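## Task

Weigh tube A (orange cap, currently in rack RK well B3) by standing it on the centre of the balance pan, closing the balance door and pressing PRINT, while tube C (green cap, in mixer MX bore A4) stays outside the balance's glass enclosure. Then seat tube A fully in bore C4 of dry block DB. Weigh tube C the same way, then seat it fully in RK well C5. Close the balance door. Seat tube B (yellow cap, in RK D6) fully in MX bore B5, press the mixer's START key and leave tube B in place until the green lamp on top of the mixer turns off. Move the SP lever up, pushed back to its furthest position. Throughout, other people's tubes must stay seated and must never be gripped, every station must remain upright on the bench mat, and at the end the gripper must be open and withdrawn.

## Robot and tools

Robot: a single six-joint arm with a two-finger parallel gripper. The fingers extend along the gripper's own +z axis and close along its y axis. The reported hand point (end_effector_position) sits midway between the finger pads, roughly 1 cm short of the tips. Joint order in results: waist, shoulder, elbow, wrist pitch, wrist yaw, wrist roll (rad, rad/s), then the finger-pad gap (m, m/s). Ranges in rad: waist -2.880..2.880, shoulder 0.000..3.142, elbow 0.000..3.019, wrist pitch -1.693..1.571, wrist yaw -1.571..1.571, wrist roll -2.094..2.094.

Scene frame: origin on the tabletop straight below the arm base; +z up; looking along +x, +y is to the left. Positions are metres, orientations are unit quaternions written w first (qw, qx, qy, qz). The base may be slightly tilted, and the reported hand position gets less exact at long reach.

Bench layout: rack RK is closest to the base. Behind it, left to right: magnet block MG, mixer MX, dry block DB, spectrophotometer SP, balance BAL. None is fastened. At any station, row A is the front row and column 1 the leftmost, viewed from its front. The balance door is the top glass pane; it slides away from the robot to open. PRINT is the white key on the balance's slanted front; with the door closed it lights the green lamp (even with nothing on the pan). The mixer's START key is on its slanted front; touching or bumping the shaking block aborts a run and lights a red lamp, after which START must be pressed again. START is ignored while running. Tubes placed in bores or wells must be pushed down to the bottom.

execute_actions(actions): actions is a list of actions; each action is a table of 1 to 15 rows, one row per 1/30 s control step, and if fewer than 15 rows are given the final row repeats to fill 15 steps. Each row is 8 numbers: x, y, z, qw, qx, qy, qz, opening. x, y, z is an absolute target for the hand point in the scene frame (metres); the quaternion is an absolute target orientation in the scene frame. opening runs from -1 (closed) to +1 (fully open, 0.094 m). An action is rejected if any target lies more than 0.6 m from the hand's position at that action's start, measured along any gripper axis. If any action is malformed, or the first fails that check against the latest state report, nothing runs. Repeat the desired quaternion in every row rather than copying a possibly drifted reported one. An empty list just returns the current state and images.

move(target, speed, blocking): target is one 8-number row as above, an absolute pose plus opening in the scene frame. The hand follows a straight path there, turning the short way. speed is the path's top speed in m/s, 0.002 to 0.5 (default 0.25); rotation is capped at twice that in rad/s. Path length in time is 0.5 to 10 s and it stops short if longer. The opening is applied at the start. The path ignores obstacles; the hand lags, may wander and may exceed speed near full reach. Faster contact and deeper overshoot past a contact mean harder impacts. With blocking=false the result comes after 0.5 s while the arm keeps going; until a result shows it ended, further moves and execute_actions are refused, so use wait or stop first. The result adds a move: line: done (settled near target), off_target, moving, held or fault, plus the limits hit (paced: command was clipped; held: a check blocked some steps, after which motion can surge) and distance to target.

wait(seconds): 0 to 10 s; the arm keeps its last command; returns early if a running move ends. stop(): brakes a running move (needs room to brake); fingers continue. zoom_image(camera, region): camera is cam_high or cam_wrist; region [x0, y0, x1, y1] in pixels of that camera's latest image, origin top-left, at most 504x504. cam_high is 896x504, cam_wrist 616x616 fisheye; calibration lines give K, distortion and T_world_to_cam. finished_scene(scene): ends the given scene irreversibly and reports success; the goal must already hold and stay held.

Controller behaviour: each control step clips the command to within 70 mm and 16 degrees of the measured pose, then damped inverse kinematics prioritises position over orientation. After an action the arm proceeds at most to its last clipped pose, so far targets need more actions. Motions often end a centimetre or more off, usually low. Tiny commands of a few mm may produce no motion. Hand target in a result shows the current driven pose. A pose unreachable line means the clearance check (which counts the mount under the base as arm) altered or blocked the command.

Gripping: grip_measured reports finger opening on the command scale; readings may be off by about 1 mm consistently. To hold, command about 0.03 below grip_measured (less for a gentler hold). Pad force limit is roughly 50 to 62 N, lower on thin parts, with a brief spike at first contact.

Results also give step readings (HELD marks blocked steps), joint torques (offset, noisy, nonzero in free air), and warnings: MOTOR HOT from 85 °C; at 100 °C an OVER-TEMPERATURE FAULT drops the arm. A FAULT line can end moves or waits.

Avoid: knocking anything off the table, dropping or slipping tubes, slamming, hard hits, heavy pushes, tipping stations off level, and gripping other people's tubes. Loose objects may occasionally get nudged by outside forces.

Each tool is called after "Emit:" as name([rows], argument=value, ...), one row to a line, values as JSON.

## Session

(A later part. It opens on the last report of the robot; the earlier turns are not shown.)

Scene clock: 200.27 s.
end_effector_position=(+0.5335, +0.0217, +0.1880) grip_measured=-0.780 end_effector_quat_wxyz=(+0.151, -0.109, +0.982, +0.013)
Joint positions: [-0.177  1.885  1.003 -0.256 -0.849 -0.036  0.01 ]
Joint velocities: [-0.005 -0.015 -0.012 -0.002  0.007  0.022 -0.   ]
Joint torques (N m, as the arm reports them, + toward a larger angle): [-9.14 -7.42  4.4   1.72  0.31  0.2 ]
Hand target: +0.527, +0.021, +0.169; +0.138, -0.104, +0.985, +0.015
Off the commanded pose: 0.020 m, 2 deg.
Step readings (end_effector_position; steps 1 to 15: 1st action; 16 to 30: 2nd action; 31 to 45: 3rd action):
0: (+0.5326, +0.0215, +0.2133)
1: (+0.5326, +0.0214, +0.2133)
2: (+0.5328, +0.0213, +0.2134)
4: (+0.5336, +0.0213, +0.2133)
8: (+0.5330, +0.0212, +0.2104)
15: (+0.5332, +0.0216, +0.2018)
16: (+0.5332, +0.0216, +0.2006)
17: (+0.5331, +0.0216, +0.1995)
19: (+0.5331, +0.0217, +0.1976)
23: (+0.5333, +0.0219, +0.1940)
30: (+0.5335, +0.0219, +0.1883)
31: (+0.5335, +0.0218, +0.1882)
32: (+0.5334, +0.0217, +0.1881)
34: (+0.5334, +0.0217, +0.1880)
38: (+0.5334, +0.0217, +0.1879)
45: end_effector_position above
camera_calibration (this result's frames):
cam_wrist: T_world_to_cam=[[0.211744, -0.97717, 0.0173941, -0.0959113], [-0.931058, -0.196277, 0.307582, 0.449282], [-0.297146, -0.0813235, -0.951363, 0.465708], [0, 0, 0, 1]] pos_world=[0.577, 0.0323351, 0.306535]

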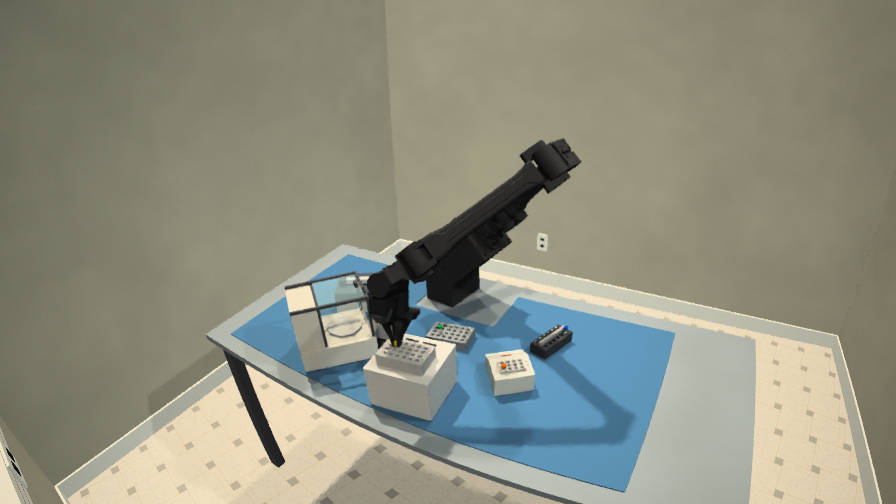

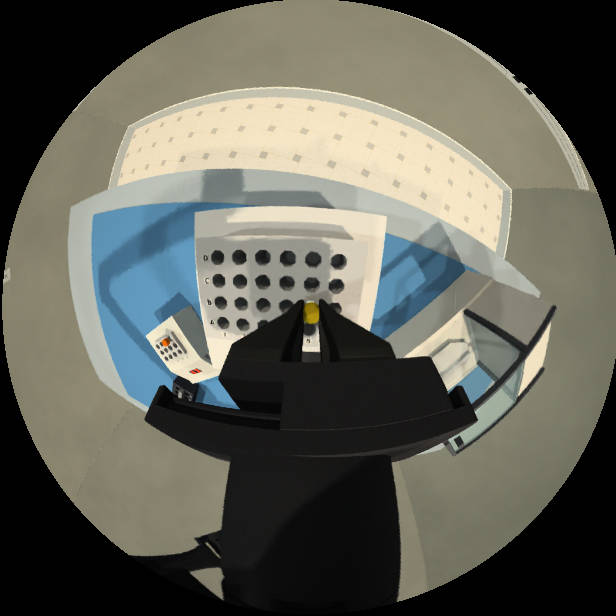

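Emit:
execute_actions([
  [[0.531,0.021,0.18,0.1382,-0.1035,0.9846,0.0145,-0.8],[0.531,0.021,0.183,0.1382,-0.1035,0.9846,0.0145,-0.78],[0.531,0.021,0.185,0.1382,-0.1035,0.9846,0.0145,-0.75],[0.531,0.021,0.185,0.1382,-0.1035,0.9846,0.0145,-0.68],[0.531,0.021,0.185,0.1382,-0.1035,0.9846,0.0145,-0.55]],
])

Emit:
move(target=[0.544,0.0268,0.235,0.1382,-0.1035,0.9846,0.0145,-0.55], speed=0.08)

Emit:
move(target=[0.528,0.0207,0.180,0.1382,-0.1035,0.9846,0.0145,-1], speed=0.035)

Emit:
move(target=[0.53,0.022,0.25,0.1382,-0.1035,0.9846,0.0145,-1], speed=0.12)

Emit:
move(target=[0.36,0.018,0.24,0.2,-0.09,0.975,0.018,-1], speed=0.22)

Emit:
move(target=[0.33,0.015,0.115,0.258,-0.084,0.962,0.0226,-1], speed=0.15)

Scene clock: 201.60 s.
end_effector_position=(+0.5303, +0.0213, +0.1881) grip_measured=-0.553 end_effector_quat_wxyz=(+0.145, -0.102, +0.984, +0.014)
Joint positions: [-0.179  1.883  1.004 -0.277 -0.85  -0.036  0.021]
Joint velocities: [ 0.005  0.005 -0.017  0.007 -0.007 -0.007 -0.   ]
Joint torques (N m, as the arm reports them, + toward a larger angle): [-10.93  -8.6    5.99  -0.04   0.07  -0.12]
Hand target: +0.531, +0.021, +0.185; +0.138, -0.104, +0.985, +0.014
Off the commanded pose: 0.003 m, 1 deg.
Step readings (end_effector_position):
0: (+0.5335, +0.0217, +0.1880)
1: (+0.5330, +0.0218, +0.1878)
2: (+0.5325, +0.0217, +0.1879)
4: (+0.5315, +0.0216, +0.1880)
8: (+0.5303, +0.0213, +0.1881)
15: end_effector_position above
camera_calibration (this result's frames):
cam_wrist: T_world_to_cam=[[0.19763, -0.980203, 0.0120098, -0.0871072], [-0.929883, -0.183579, 0.318772, 0.443267], [-0.310257, -0.0741667, -0.947755, 0.470952], [0, 0, 0, 1]] pos_world=[0.575517, 0.0309205, 0.306092]

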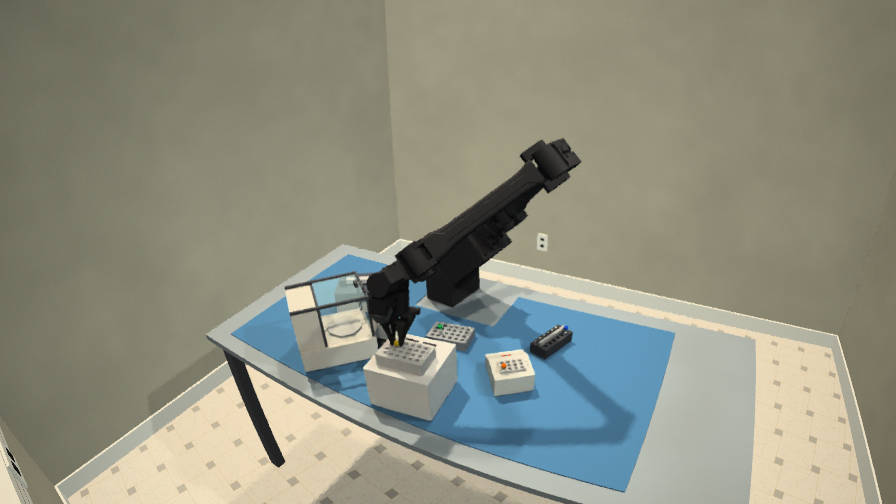

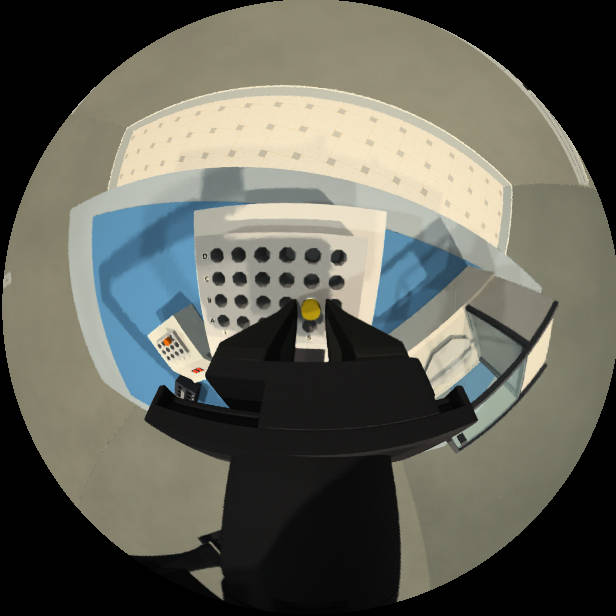

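Scene clock: 202.60 s.
end_effector_position=(+0.5318, +0.0232, +0.2259) grip_measured=-0.553 end_effector_quat_wxyz=(+0.130, -0.089, +0.987, +0.016)
Joint positions: [-0.232  1.843  1.063 -0.48  -0.868 -0.12   0.021]
Joint velocities: [-0.005 -0.005  0.002 -0.007 -0.051  0.037 -0.001]
Joint torques (N m, as the arm reports them, + toward a larger angle): [-11.4   -9.47   8.14   0.18  -0.04  -0.18]
Hand target: +0.544, +0.027, +0.236; +0.138, -0.104, +0.985, +0.014
Off the commanded pose: 0.016 m, 2 deg.
move: off_target
camera_calibration (this result's frames):
cam_wrist: T_world_to_cam=[[0.173446, -0.984837, 0.003604, -0.0711633], [-0.923822, -0.16143, 0.347122, 0.422744], [-0.341277, -0.0635365, -0.937813, 0.521438], [0, 0, 0, 1]] pos_world=[0.580837, 0.0312896, 0.342524]

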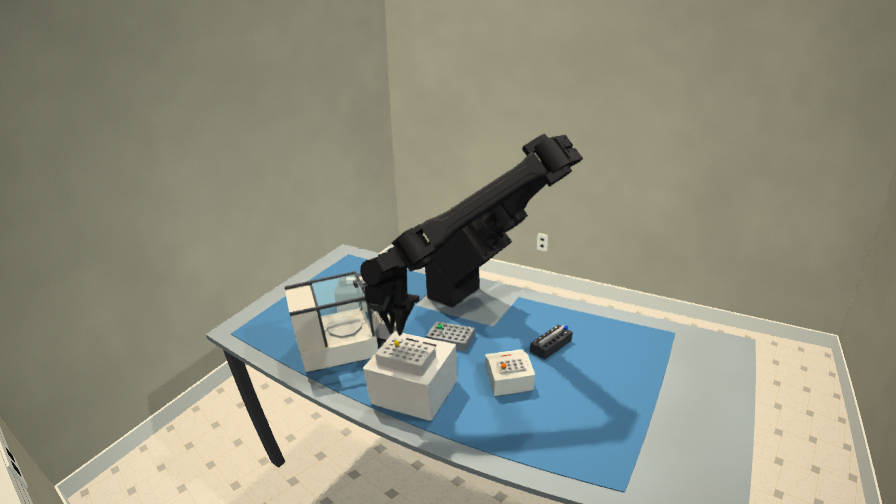

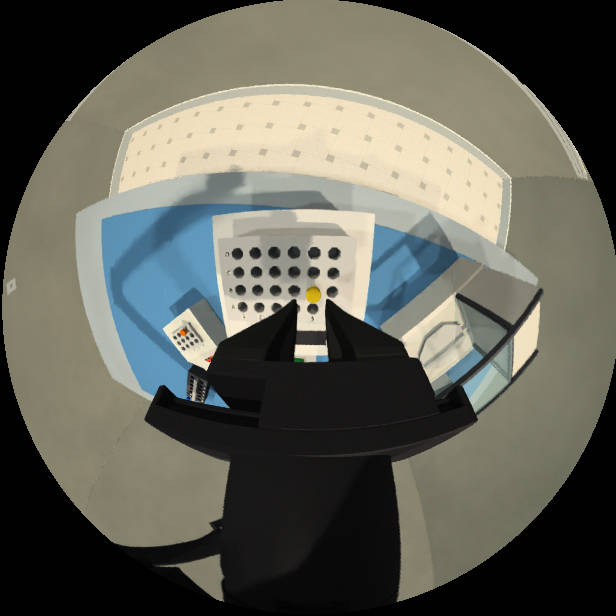

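Scene clock: 204.13 s.
end_effector_position=(+0.5372, +0.0214, +0.2020) grip_measured=-0.989 end_effector_quat_wxyz=(+0.156, -0.112, +0.981, +0.011)
Joint positions: [-0.196  1.868  1.015 -0.289 -0.852 -0.059  0.001]
Joint velocities: [-0.024 -0.005 -0.007  0.007 -0.007  0.095 -0.001]
Joint torques (N m, as the arm reports them, + toward a larger angle): [-8.91 -7.26  4.43  1.52  0.19  0.18]
Hand target: +0.528, +0.021, +0.180; +0.138, -0.103, +0.985, +0.015
Off the commanded pose: 0.024 m, 2 deg.
move: off_target
camera_calibration (this result's frames):
cam_wrist: T_world_to_cam=[[0.216796, -0.975911, 0.0244316, -0.101425], [-0.933265, -0.19985, 0.298458, 0.451477], [-0.286386, -0.0875055, -0.95411, 0.475065], [0, 0, 0, 1]] pos_world=[0.579388, 0.0328172, 0.320995]

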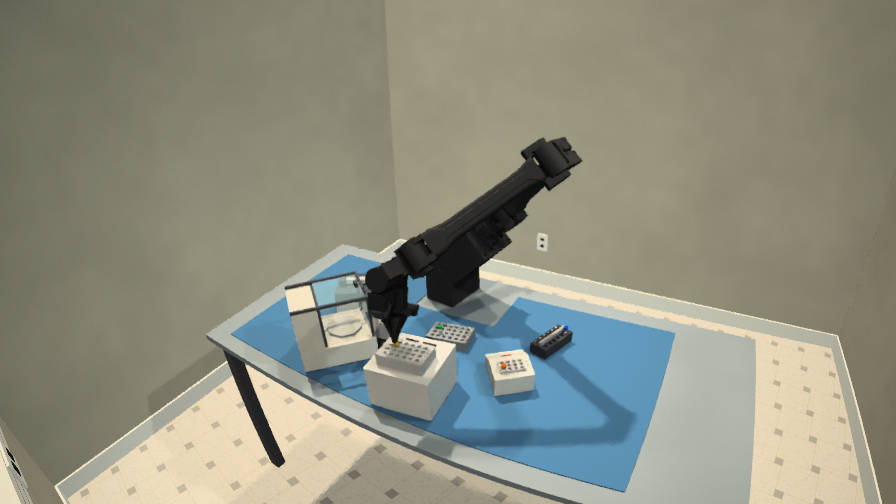

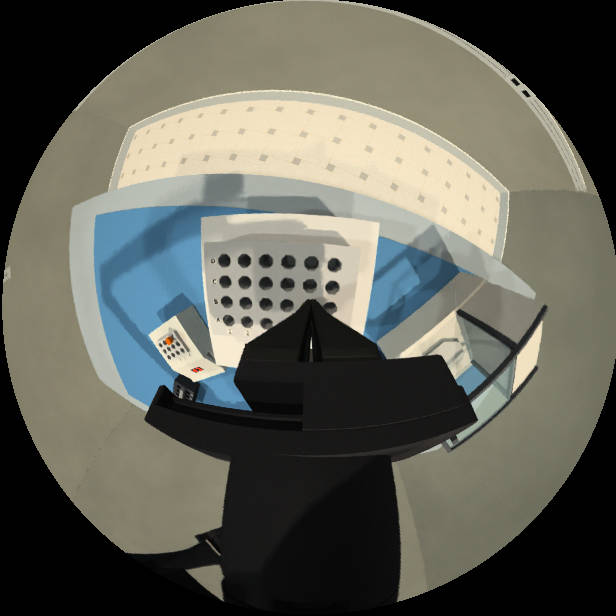

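Scene clock: 205.00 s.
end_effector_position=(+0.5162, +0.0156, +0.2415) grip_measured=-0.989 end_effector_quat_wxyz=(+0.130, -0.085, +0.988, +0.015)
Joint positions: [-0.271  1.813  1.034 -0.525 -0.878 -0.17   0.001]
Joint velocities: [-0.015 -0.005 -0.002  0.012 -0.037 -0.125  0.   ]
Joint torques (N m, as the arm reports them, + toward a larger angle): [-11.03  -9.03   8.44   0.36  -0.06  -0.12]
Hand target: +0.529, +0.021, +0.250; +0.138, -0.103, +0.985, +0.013
Off the commanded pose: 0.017 m, 2 deg.
move: off_target
camera_calibration (this result's frames):
cam_wrist: T_world_to_cam=[[0.165802, -0.986153, 0.00336319, -0.0719931], [-0.925238, -0.154378, 0.346559, 0.402482], [-0.341241, -0.0605718, -0.938022, 0.530188], [0, 0, 0, 1]] pos_world=[0.56525, 0.0232526, 0.358086]

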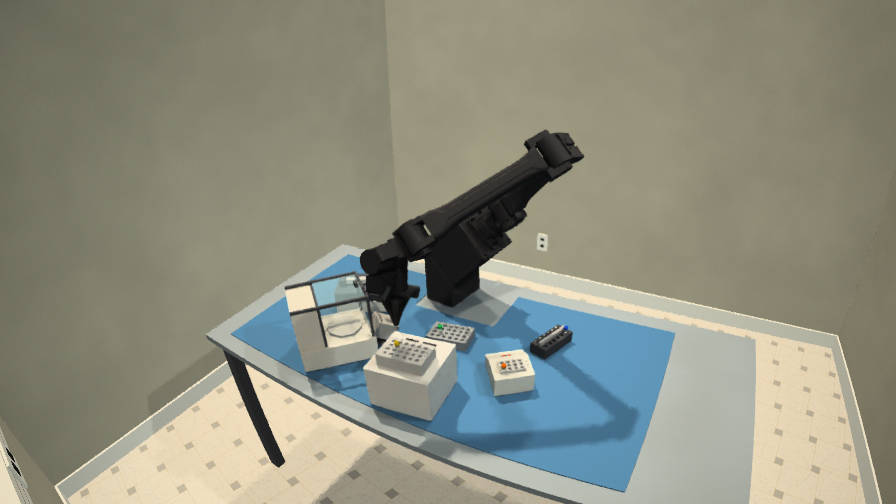

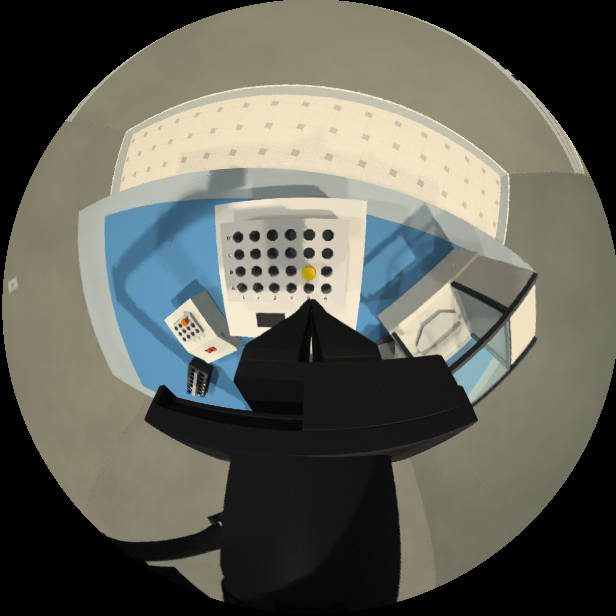

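Scene clock: 206.07 s.
end_effector_position=(+0.3552, +0.0169, +0.2365) grip_measured=-0.989 end_effector_quat_wxyz=(+0.190, -0.088, +0.978, +0.018)
Joint positions: [-0.364  1.52   0.496 -0.197 -0.923 -0.17   0.001]
Joint velocities: [-0.005 -0.005  0.002  0.012 -0.007  0.066 -0.001]
Joint torques (N m, as the arm reports them, + toward a larger angle): [-6.4  -4.53  5.51  1.49 -0.06  0.12]
Hand target: +0.360, +0.017, +0.241; +0.199, -0.090, +0.976, +0.017
Off the commanded pose: 0.006 m, 1 deg.
move: done
camera_calibration (this result's frames):
cam_wrist: T_world_to_cam=[[0.171701, -0.985112, 0.00858007, -0.0472935], [-0.959031, -0.165151, 0.230183, 0.295135], [-0.225339, -0.0477513, -0.97311, 0.437573], [0, 0, 0, 1]] pos_world=[0.389766, 0.023047, 0.358277]

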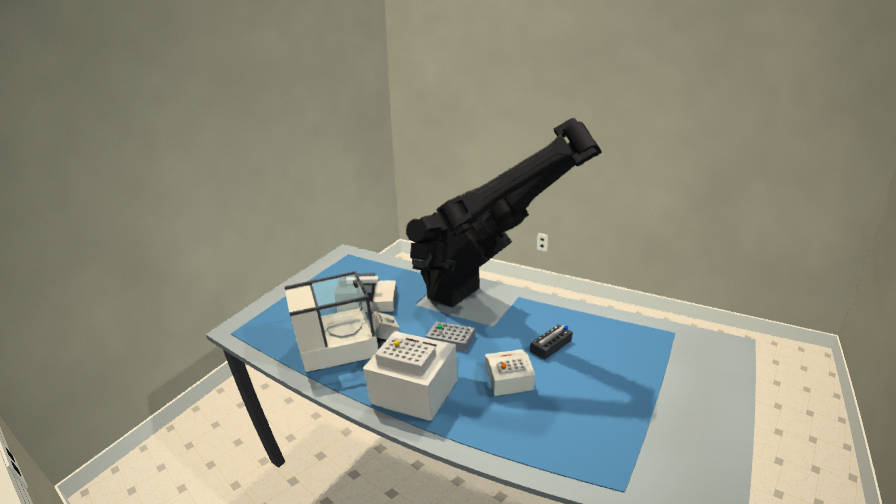

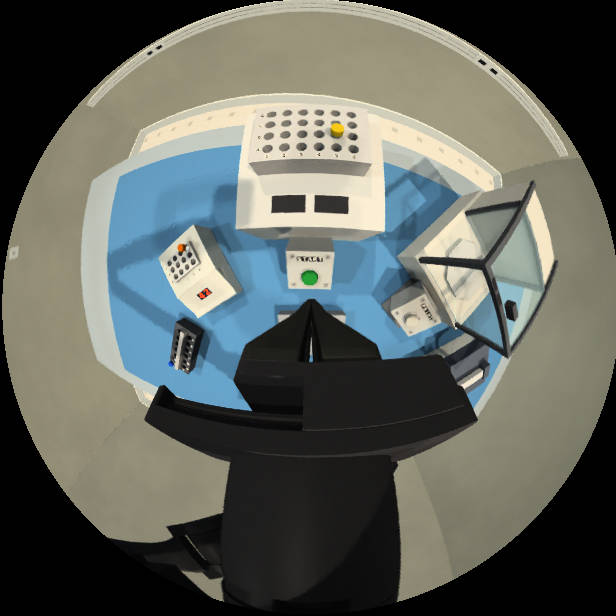

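Scene clock: 207.50 s.
end_effector_position=(+0.3350, +0.0150, +0.1146) grip_measured=-0.989 end_effector_quat_wxyz=(+0.263, -0.090, +0.960, +0.024)
Joint positions: [-0.048  2.026  0.307  1.007 -0.723  0.371  0.001]
Joint velocities: [-0.005 -0.005 -0.002 -0.002 -0.007 -0.037  0.   ]
Joint torques (N m, as the arm reports them, + toward a larger angle): [-5.94 -4.58 -1.54  1.76  0.3   0.13]
Hand target: +0.329, +0.016, +0.112; +0.259, -0.083, +0.962, +0.027
Off the commanded pose: 0.005 m, 1 deg.
move: done
camera_calibration (this result's frames):
cam_wrist: T_world_to_cam=[[0.17755, -0.984065, 0.00962553, -0.0467689], [-0.98087, -0.176163, 0.0828334, 0.327888], [-0.0798178, -0.0241484, -0.996517, 0.267873], [0, 0, 0, 1]] pos_world=[0.351301, 0.0182069, 0.24023]

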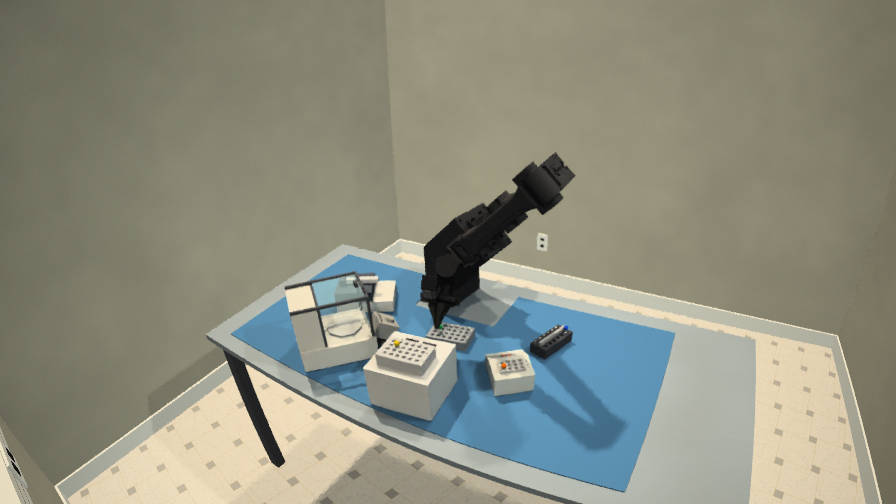

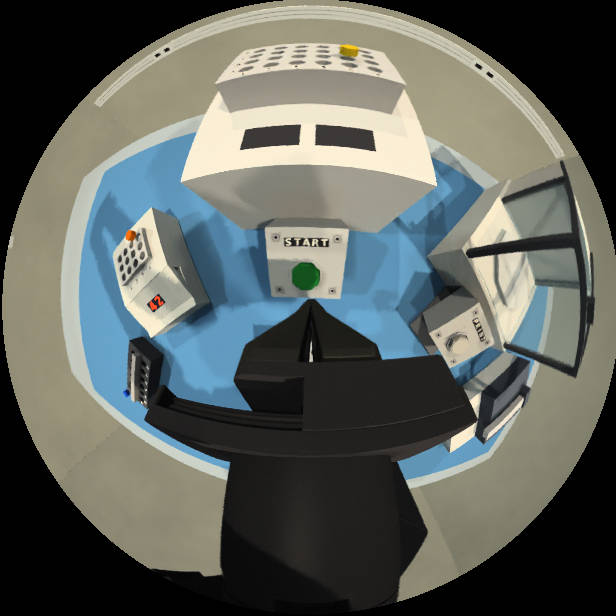

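Emit:
move(target=[0.365,0.025,0.070,0.258,-0.084,0.962,0.0226,-1], speed=0.04)

Scene clock: 209.27 s.
end_effector_position=(+0.3610, +0.0218, +0.0798) grip_measured=-0.989 end_effector_quat_wxyz=(+0.262, -0.081, +0.961, +0.017)
Joint positions: [ 0.063  2.095  0.394  1.033 -0.621  0.469  0.001]
Joint velocities: [-0.024 -0.024 -0.007 -0.002  0.022  0.037 -0.   ]
Joint torques (N m, as the arm reports them, + toward a larger angle): [-5.24 -4.39  0.28  1.7   0.36  0.21]
Hand target: +0.364, +0.027, +0.070; +0.258, -0.084, +0.962, +0.024
Off the commanded pose: 0.011 m, 1 deg.
move: off_target
camera_calibration (this result's frames):
cam_wrist: T_world_to_cam=[[0.155453, -0.987671, 0.0184364, -0.036966], [-0.984552, -0.153386, 0.084441, 0.358212], [-0.080572, -0.0312782, -0.996258, 0.235897], [0, 0, 0, 1]] pos_world=[0.377431, 0.0258129, 0.205448]

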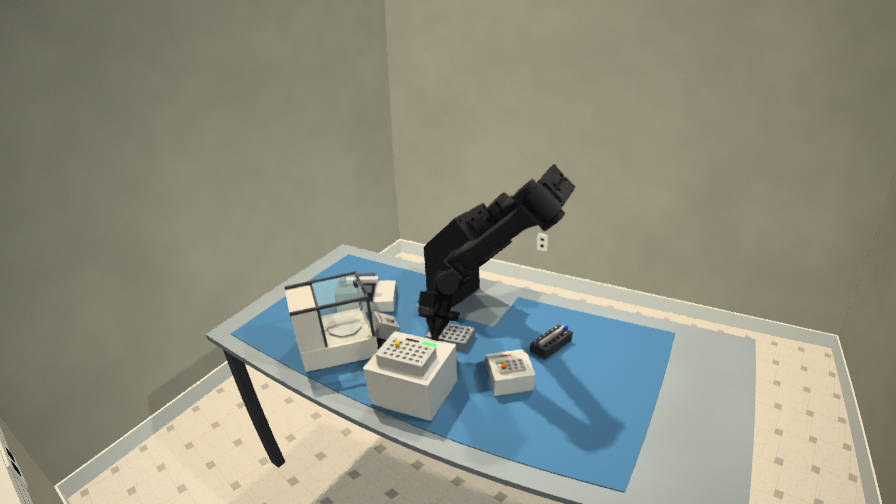

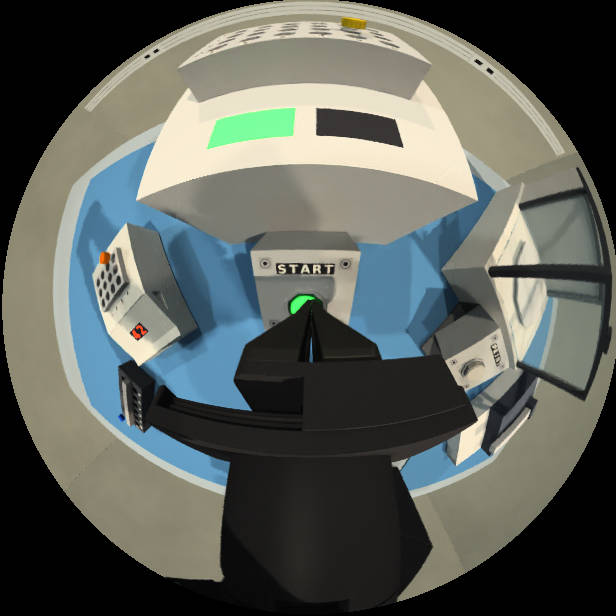

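Emit:
move(target=[0.32,0.01,0.14,0.258,-0.084,0.962,0.0226,-1], speed=0.12)

Emit:
move(target=[0.24,-0.15,0.27,0.16,0.28,0.945,-0.047,-0.1], speed=0.22)

Emit:
move(target=[0.16,-0.36,0.19,0.113,0.4957,0.8586,-0.0653,-0.1], speed=0.2)

Scene clock: 210.87 s.
end_effector_position=(+0.3216, +0.0082, +0.1404) grip_measured=-0.989 end_effector_quat_wxyz=(+0.260, -0.078, +0.962, +0.022)
Joint positions: [-0.141  1.93   0.266  0.879 -0.783  0.297  0.001]
Joint velocities: [ 0.005 -0.024 -0.017 -0.002  0.066 -0.066  0.001]
Joint torques (N m, as the arm reports them, + toward a larger angle): [-6.43 -5.17  0.04  0.67  0.07 -0.12]
Hand target: +0.321, +0.008, +0.141; +0.258, -0.085, +0.962, +0.020
Off the commanded pose: 0.002 m, 1 deg.
move: done
camera_calibration (this result's frames):
cam_wrist: T_world_to_cam=[[0.153476, -0.988124, 0.00752768, -0.0432506], [-0.984269, -0.152193, 0.0897334, 0.311316], [-0.0875221, -0.0211811, -0.995937, 0.294776], [0, 0, 0, 1]] pos_world=[0.338856, 0.010887, 0.265968]

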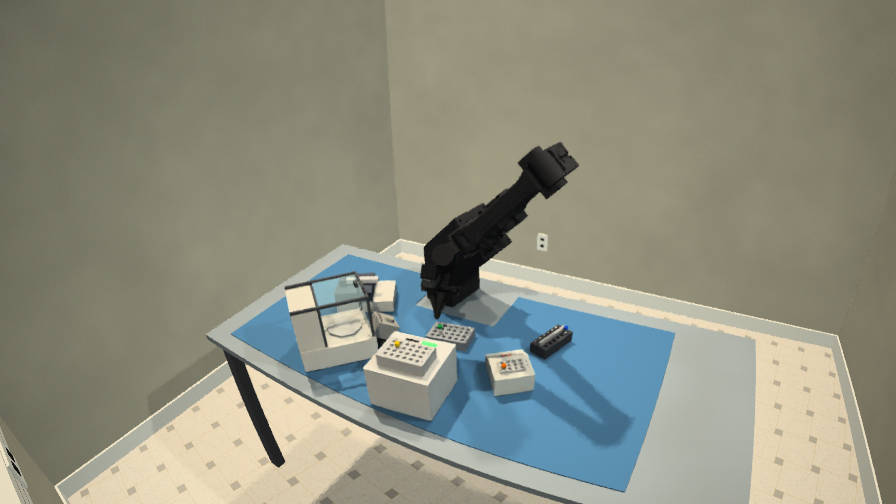

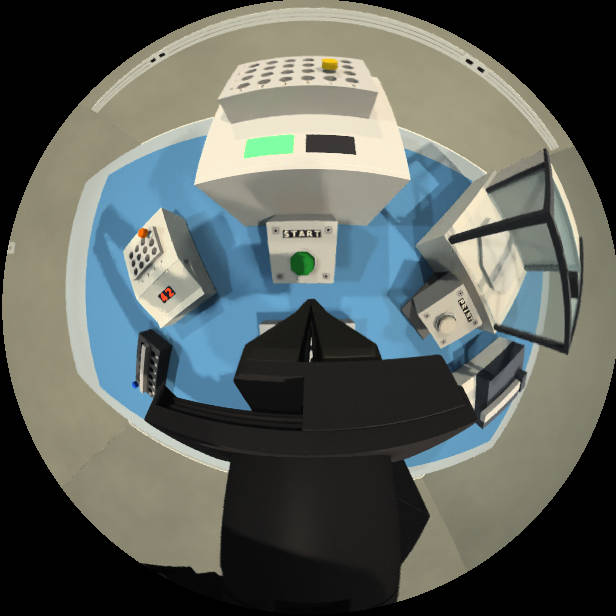

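Scene clock: 212.97 s.
end_effector_position=(+0.2272, -0.1482, +0.2654) grip_measured=-0.103 end_effector_quat_wxyz=(+0.155, +0.293, +0.942, -0.053)
Joint positions: [-0.894  1.801  0.503 -0.48  -0.659 -0.204  0.042]
Joint velocities: [-0.005 -0.015 -0.002 -0.017  0.022 -0.11  -0.001]
Joint torques (N m, as the arm reports them, + toward a larger angle): [-5.08 -2.5  10.05  0.28  0.08 -0.15]
Hand target: +0.238, -0.158, +0.274; +0.159, +0.281, +0.944, -0.059
Off the commanded pose: 0.014 m, 2 deg.
move: off_target
camera_calibration (this result's frames):
cam_wrist: T_world_to_cam=[[-0.574828, -0.818049, 0.019185, 0.00333803], [-0.781485, 0.555785, 0.283522, 0.190844], [-0.242598, 0.147984, -0.958774, 0.458149], [0, 0, 0, 1]] pos_world=[0.262206, -0.171136, 0.385089]

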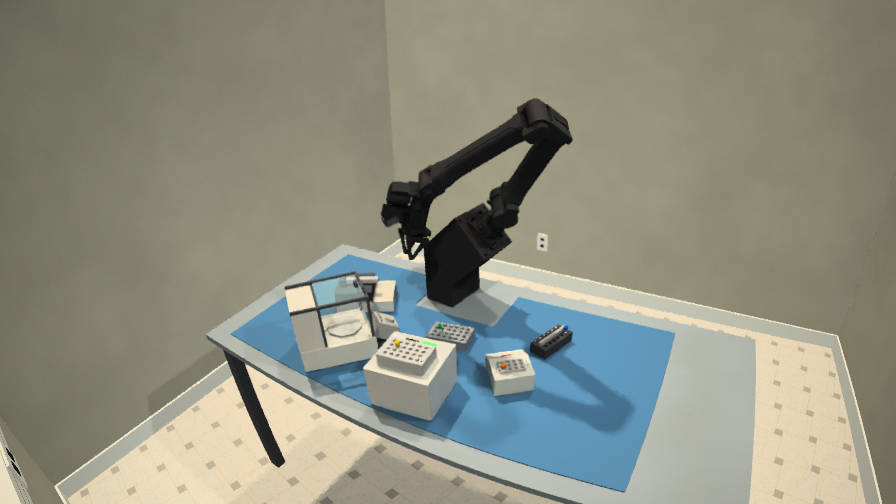

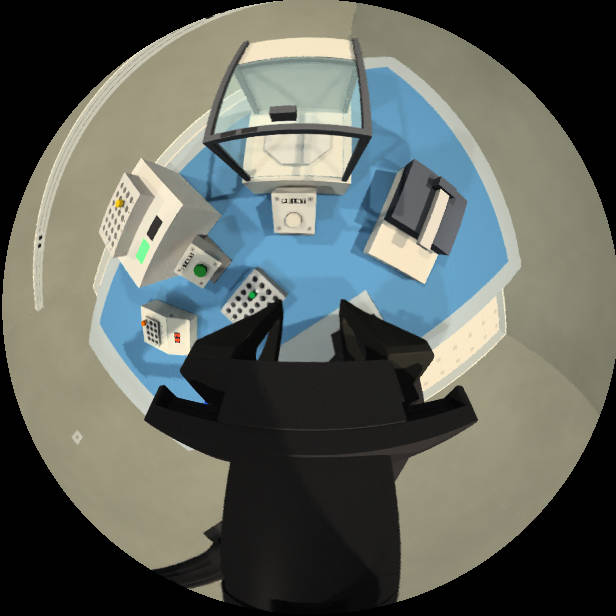

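Scene clock: 214.53 s.
end_effector_position=(+0.1524, -0.3509, +0.1846) grip_measured=-0.103 end_effector_quat_wxyz=(+0.105, +0.492, +0.862, -0.064)
Joint positions: [-1.158  2.529  0.889 -0.367 -0.439 -0.121  0.042]
Joint velocities: [ 0.015 -0.005 -0.002  0.012  0.051  0.007  0.001]
Joint torques (N m, as the arm reports them, + toward a larger angle): [ -4.87 -10.81   8.32   0.72   0.11   0.24]
Hand target: +0.157, -0.363, +0.189; +0.112, +0.497, +0.858, -0.069
Off the commanded pose: 0.013 m, 1 deg.
move: off_target
camera_calibration (this result's frames):
cam_wrist: T_world_to_cam=[[-0.864581, -0.502156, 0.0184192, -0.0487359], [-0.462574, 0.809679, 0.361173, 0.294068], [-0.196279, 0.303743, -0.932317, 0.435177], [0, 0, 0, 1]] pos_world=[0.179308, -0.394756, 0.300411]

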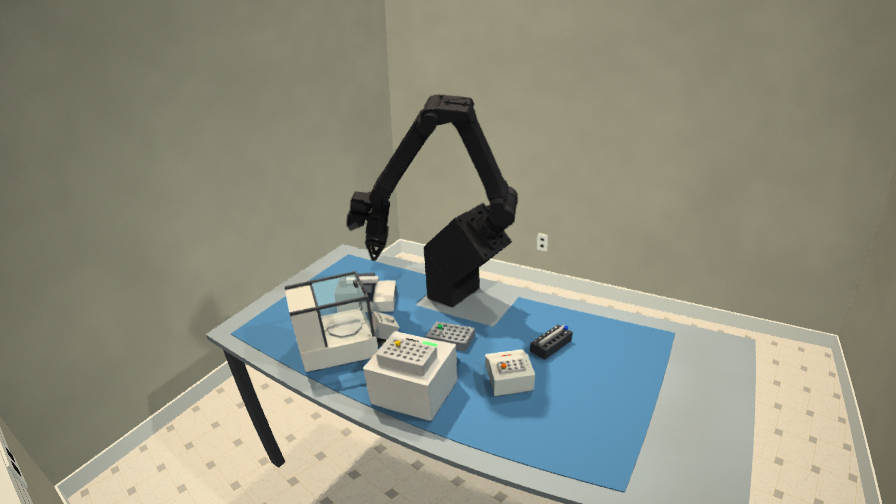

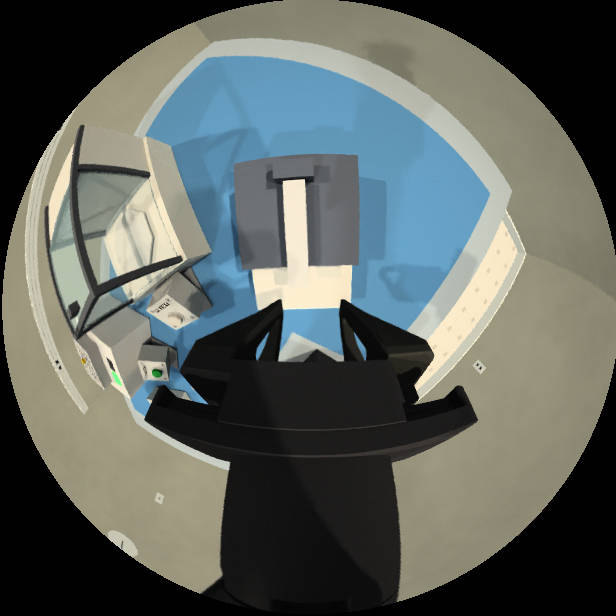

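Emit:
zoom_image(camera="cam_wrist", region=[220,150,390,320])

Region (220, 150, 390, 320) of cam_wrist's 616x616 image, scaled by 2.965, with more detail than that image has.

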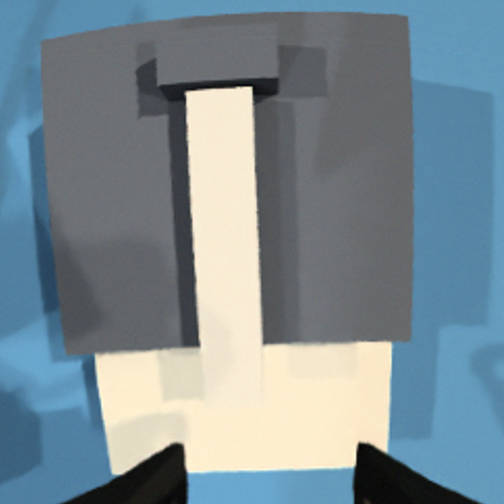

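Emit:
move(target=[0.170,-0.355,0.115,0.1147,0.4731,0.8713,-0.0623,-0.1], speed=0.08)

Emit:
zoom_image(camera="cam_wrist", region=[210,150,410,350])

Scene clock: 216.23 s.
end_effector_position=(+0.1697, -0.3523, +0.1191) grip_measured=-0.103 end_effector_quat_wxyz=(+0.115, +0.469, +0.874, -0.060)
Joint positions: [-1.028  2.674  0.889 -0.148 -0.513 -0.03   0.042]
Joint velocities: [-0.005  0.005  0.007 -0.012  0.022 -0.007 -0.001]
Joint torques (N m, as the arm reports them, + toward a larger angle): [ -4.92 -10.8    4.91   1.52  -0.02   0.16]
Hand target: +0.171, -0.354, +0.114; +0.115, +0.472, +0.872, -0.061
Off the commanded pose: 0.005 m, 1 deg.
move: done
camera_calibration (this result's frames):
cam_wrist: T_world_to_cam=[[-0.836297, -0.548199, 0.00925294, -0.0532887], [-0.510949, 0.785369, 0.349467, 0.32796], [-0.198844, 0.28753, -0.936903, 0.373213], [0, 0, 0, 1]] pos_world=[0.197217, -0.394092, 0.235547]

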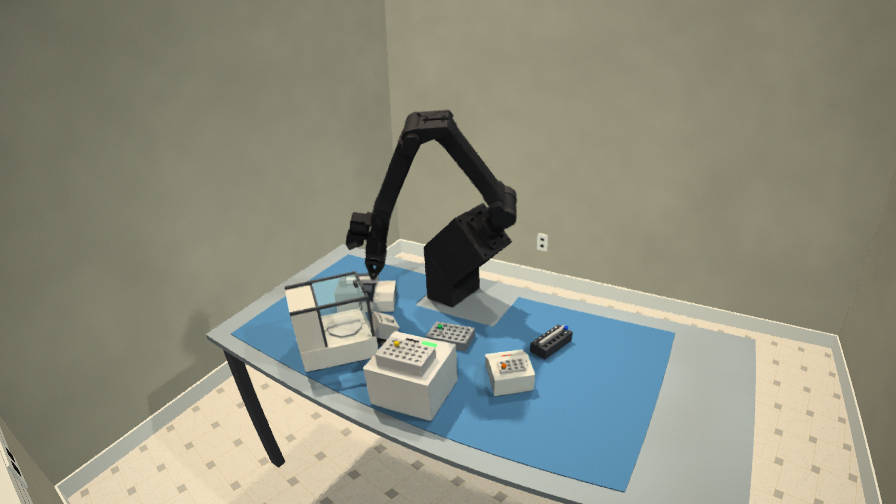

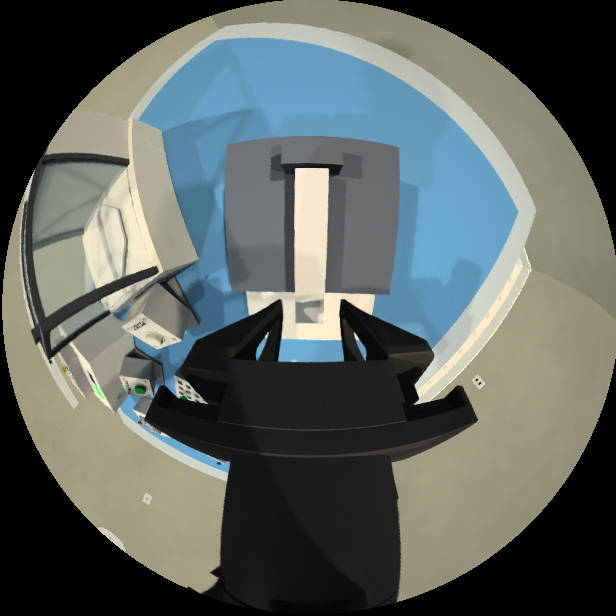

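Region (210, 150, 410, 350) of cam_wrist's 616x616 image, scaled by 2.520, with more detail than that image has.

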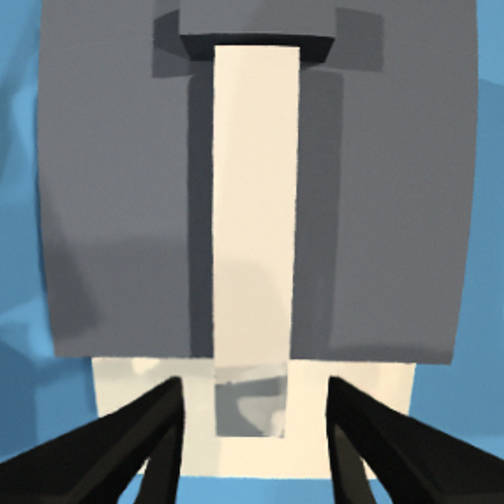

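Emit:
move(target=[0.170,-0.353,0.094,0.1147,0.4731,0.8713,-0.0623,-0.3], speed=0.035)

Emit:
execute_actions([
  [[0.170,-0.353,0.095,0.1147,0.4731,0.8713,-0.0623,-0.36],[0.170,-0.353,0.095,0.1147,0.4731,0.8713,-0.0623,-0.42],[0.170,-0.353,0.095,0.1147,0.4731,0.8713,-0.0623,-0.46],[0.170,-0.353,0.095,0.1147,0.4731,0.8713,-0.0623,-0.49],[0.170,-0.353,0.095,0.1147,0.4731,0.8713,-0.0623,-0.505],[0.170,-0.353,0.095,0.1147,0.4731,0.8713,-0.0623,-0.515],[0.170,-0.353,0.095,0.1147,0.4731,0.8713,-0.0623,-0.525],[0.170,-0.353,0.095,0.1147,0.4731,0.8713,-0.0623,-0.533]],
])

Emit:
wait(seconds=2)

Scene clock: 217.67 s.
end_effector_position=(+0.1707, -0.3530, +0.1009) grip_measured=-0.297 end_effector_quat_wxyz=(+0.117, +0.469, +0.873, -0.063)
Joint positions: [-0.994  2.716  0.889 -0.08  -0.523  0.012  0.033]
Joint velocities: [-0.005 -0.005  0.007  0.007  0.037 -0.022 -0.   ]
Joint torques (N m, as the arm reports them, + toward a larger angle): [ -5.04 -10.41   4.13   1.55  -0.02   0.15]
Hand target: +0.170, -0.353, +0.094; +0.115, +0.473, +0.871, -0.062
Off the commanded pose: 0.007 m, 1 deg.
move: done
camera_calibration (this result's frames):
cam_wrist: T_world_to_cam=[[-0.837416, -0.546465, 0.0105003, -0.0519562], [-0.510223, 0.788479, 0.343473, 0.336943], [-0.195975, 0.282272, -0.939104, 0.354498], [0, 0, 0, 1]] pos_world=[0.19788, -0.39413, 0.217725]

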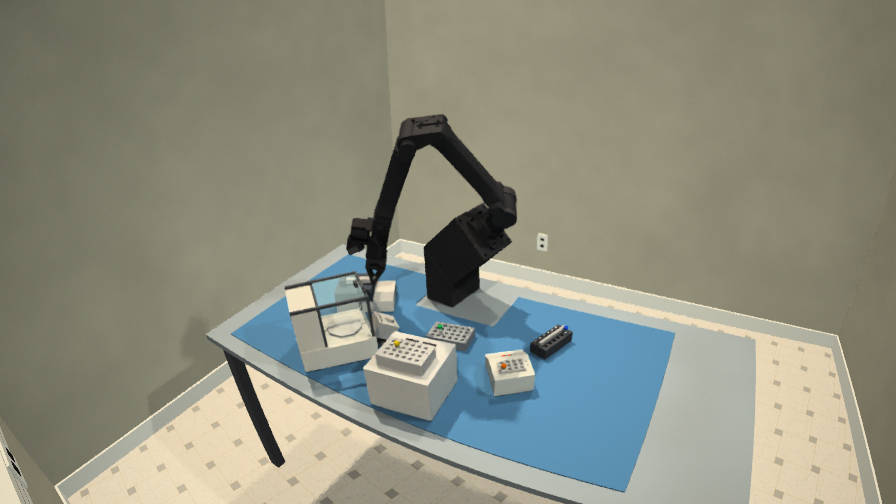

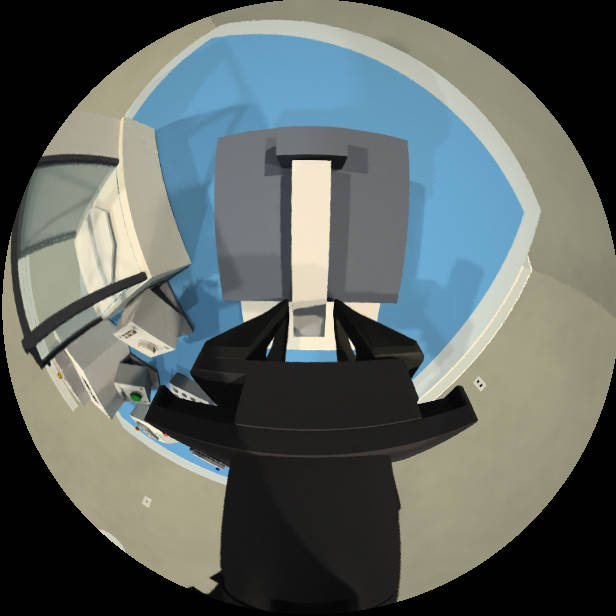

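Scene clock: 218.17 s.
end_effector_position=(+0.1716, -0.3524, +0.1009) grip_measured=-0.527 end_effector_quat_wxyz=(+0.118, +0.471, +0.872, -0.060)
Joint positions: [-0.994  2.716  0.889 -0.08  -0.529  0.016  0.022]
Joint velocities: [-0.024 -0.005 -0.007  0.002 -0.037  0.007  0.   ]
Joint torques (N m, as the arm reports them, + toward a larger angle): [ -5.23 -10.74   4.13   1.38   0.23   0.14]
Hand target: +0.170, -0.353, +0.095; +0.115, +0.473, +0.871, -0.062
Off the commanded pose: 0.006 m, 1 deg.
Step readings (end_effector_position):
0: (+0.1707, -0.3530, +0.1009)
1: (+0.1707, -0.3530, +0.1009)
2: (+0.1707, -0.3530, +0.1009)
4: (+0.1708, -0.3530, +0.1009)
8: (+0.1716, -0.3524, +0.1009)
15: end_effector_position above
camera_calibration (this result's frames):
cam_wrist: T_world_to_cam=[[-0.838897, -0.544276, 0.00398414, -0.0492212], [-0.509957, 0.788517, 0.343781, 0.336863], [-0.190253, 0.286365, -0.939041, 0.354896], [0, 0, 0, 1]] pos_world=[0.198014, -0.394041, 0.217651]

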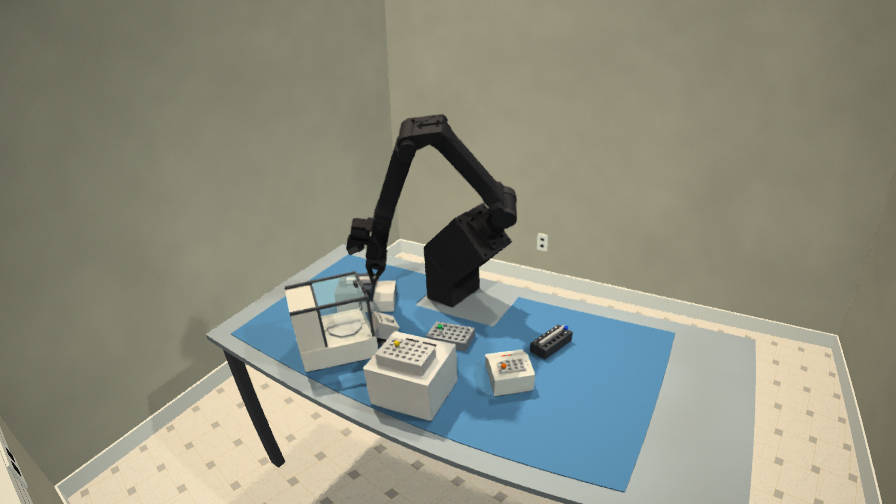

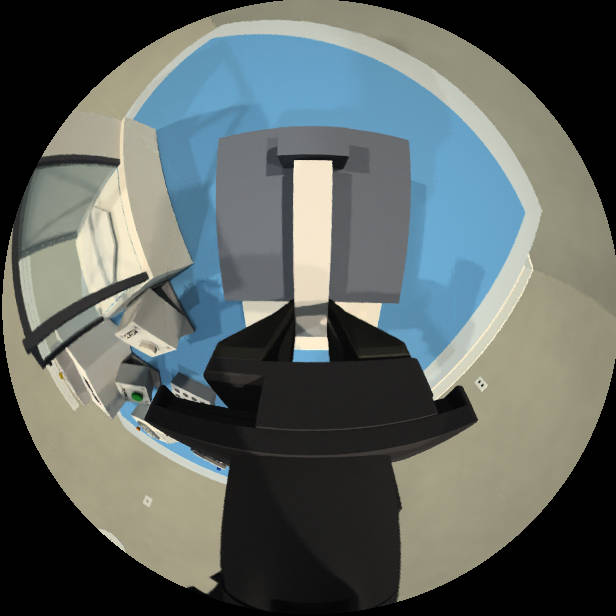

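Scene clock: 220.17 s.
end_effector_position=(+0.1716, -0.3524, +0.1009) grip_measured=-0.527 end_effector_quat_wxyz=(+0.118, +0.471, +0.872, -0.060)
Joint positions: [-0.994  2.716  0.889 -0.08  -0.529  0.016  0.022]
Joint velocities: [ 0.005 -0.005 -0.027 -0.012  0.022  0.022  0.001]
Joint torques (N m, as the arm reports them, + toward a larger angle): [ -5.22 -10.74   4.13   1.37   0.23   0.14]
Hand target: +0.170, -0.353, +0.095; +0.115, +0.473, +0.871, -0.062
Off the commanded pose: 0.006 m, 1 deg.
wait: 2.00 s; at rest by 0.17 s
camera_calibration (this result's frames):
cam_wrist: T_world_to_cam=[[-0.838897, -0.544276, 0.00398414, -0.0492212], [-0.509957, 0.788517, 0.343781, 0.336863], [-0.190253, 0.286365, -0.939041, 0.354896], [0, 0, 0, 1]] pos_world=[0.198014, -0.394041, 0.217651]

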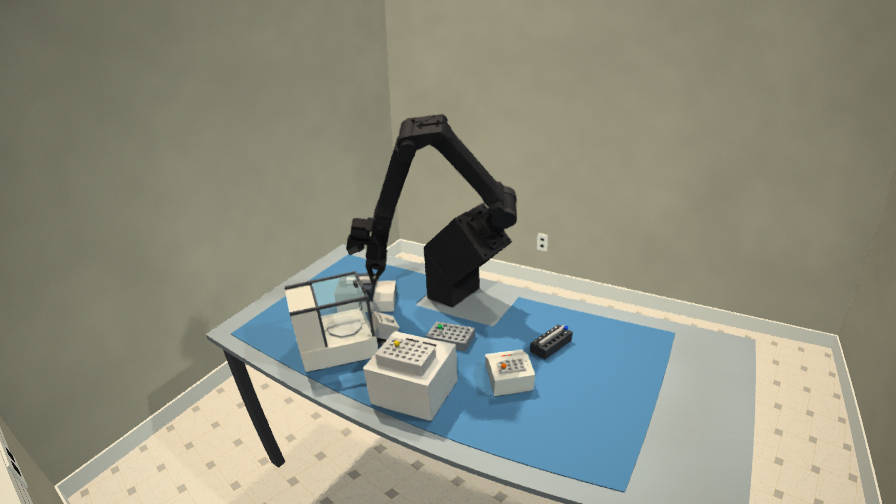

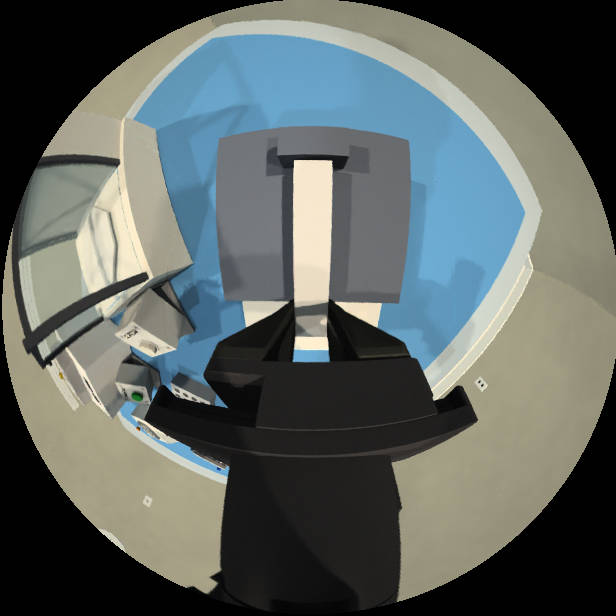

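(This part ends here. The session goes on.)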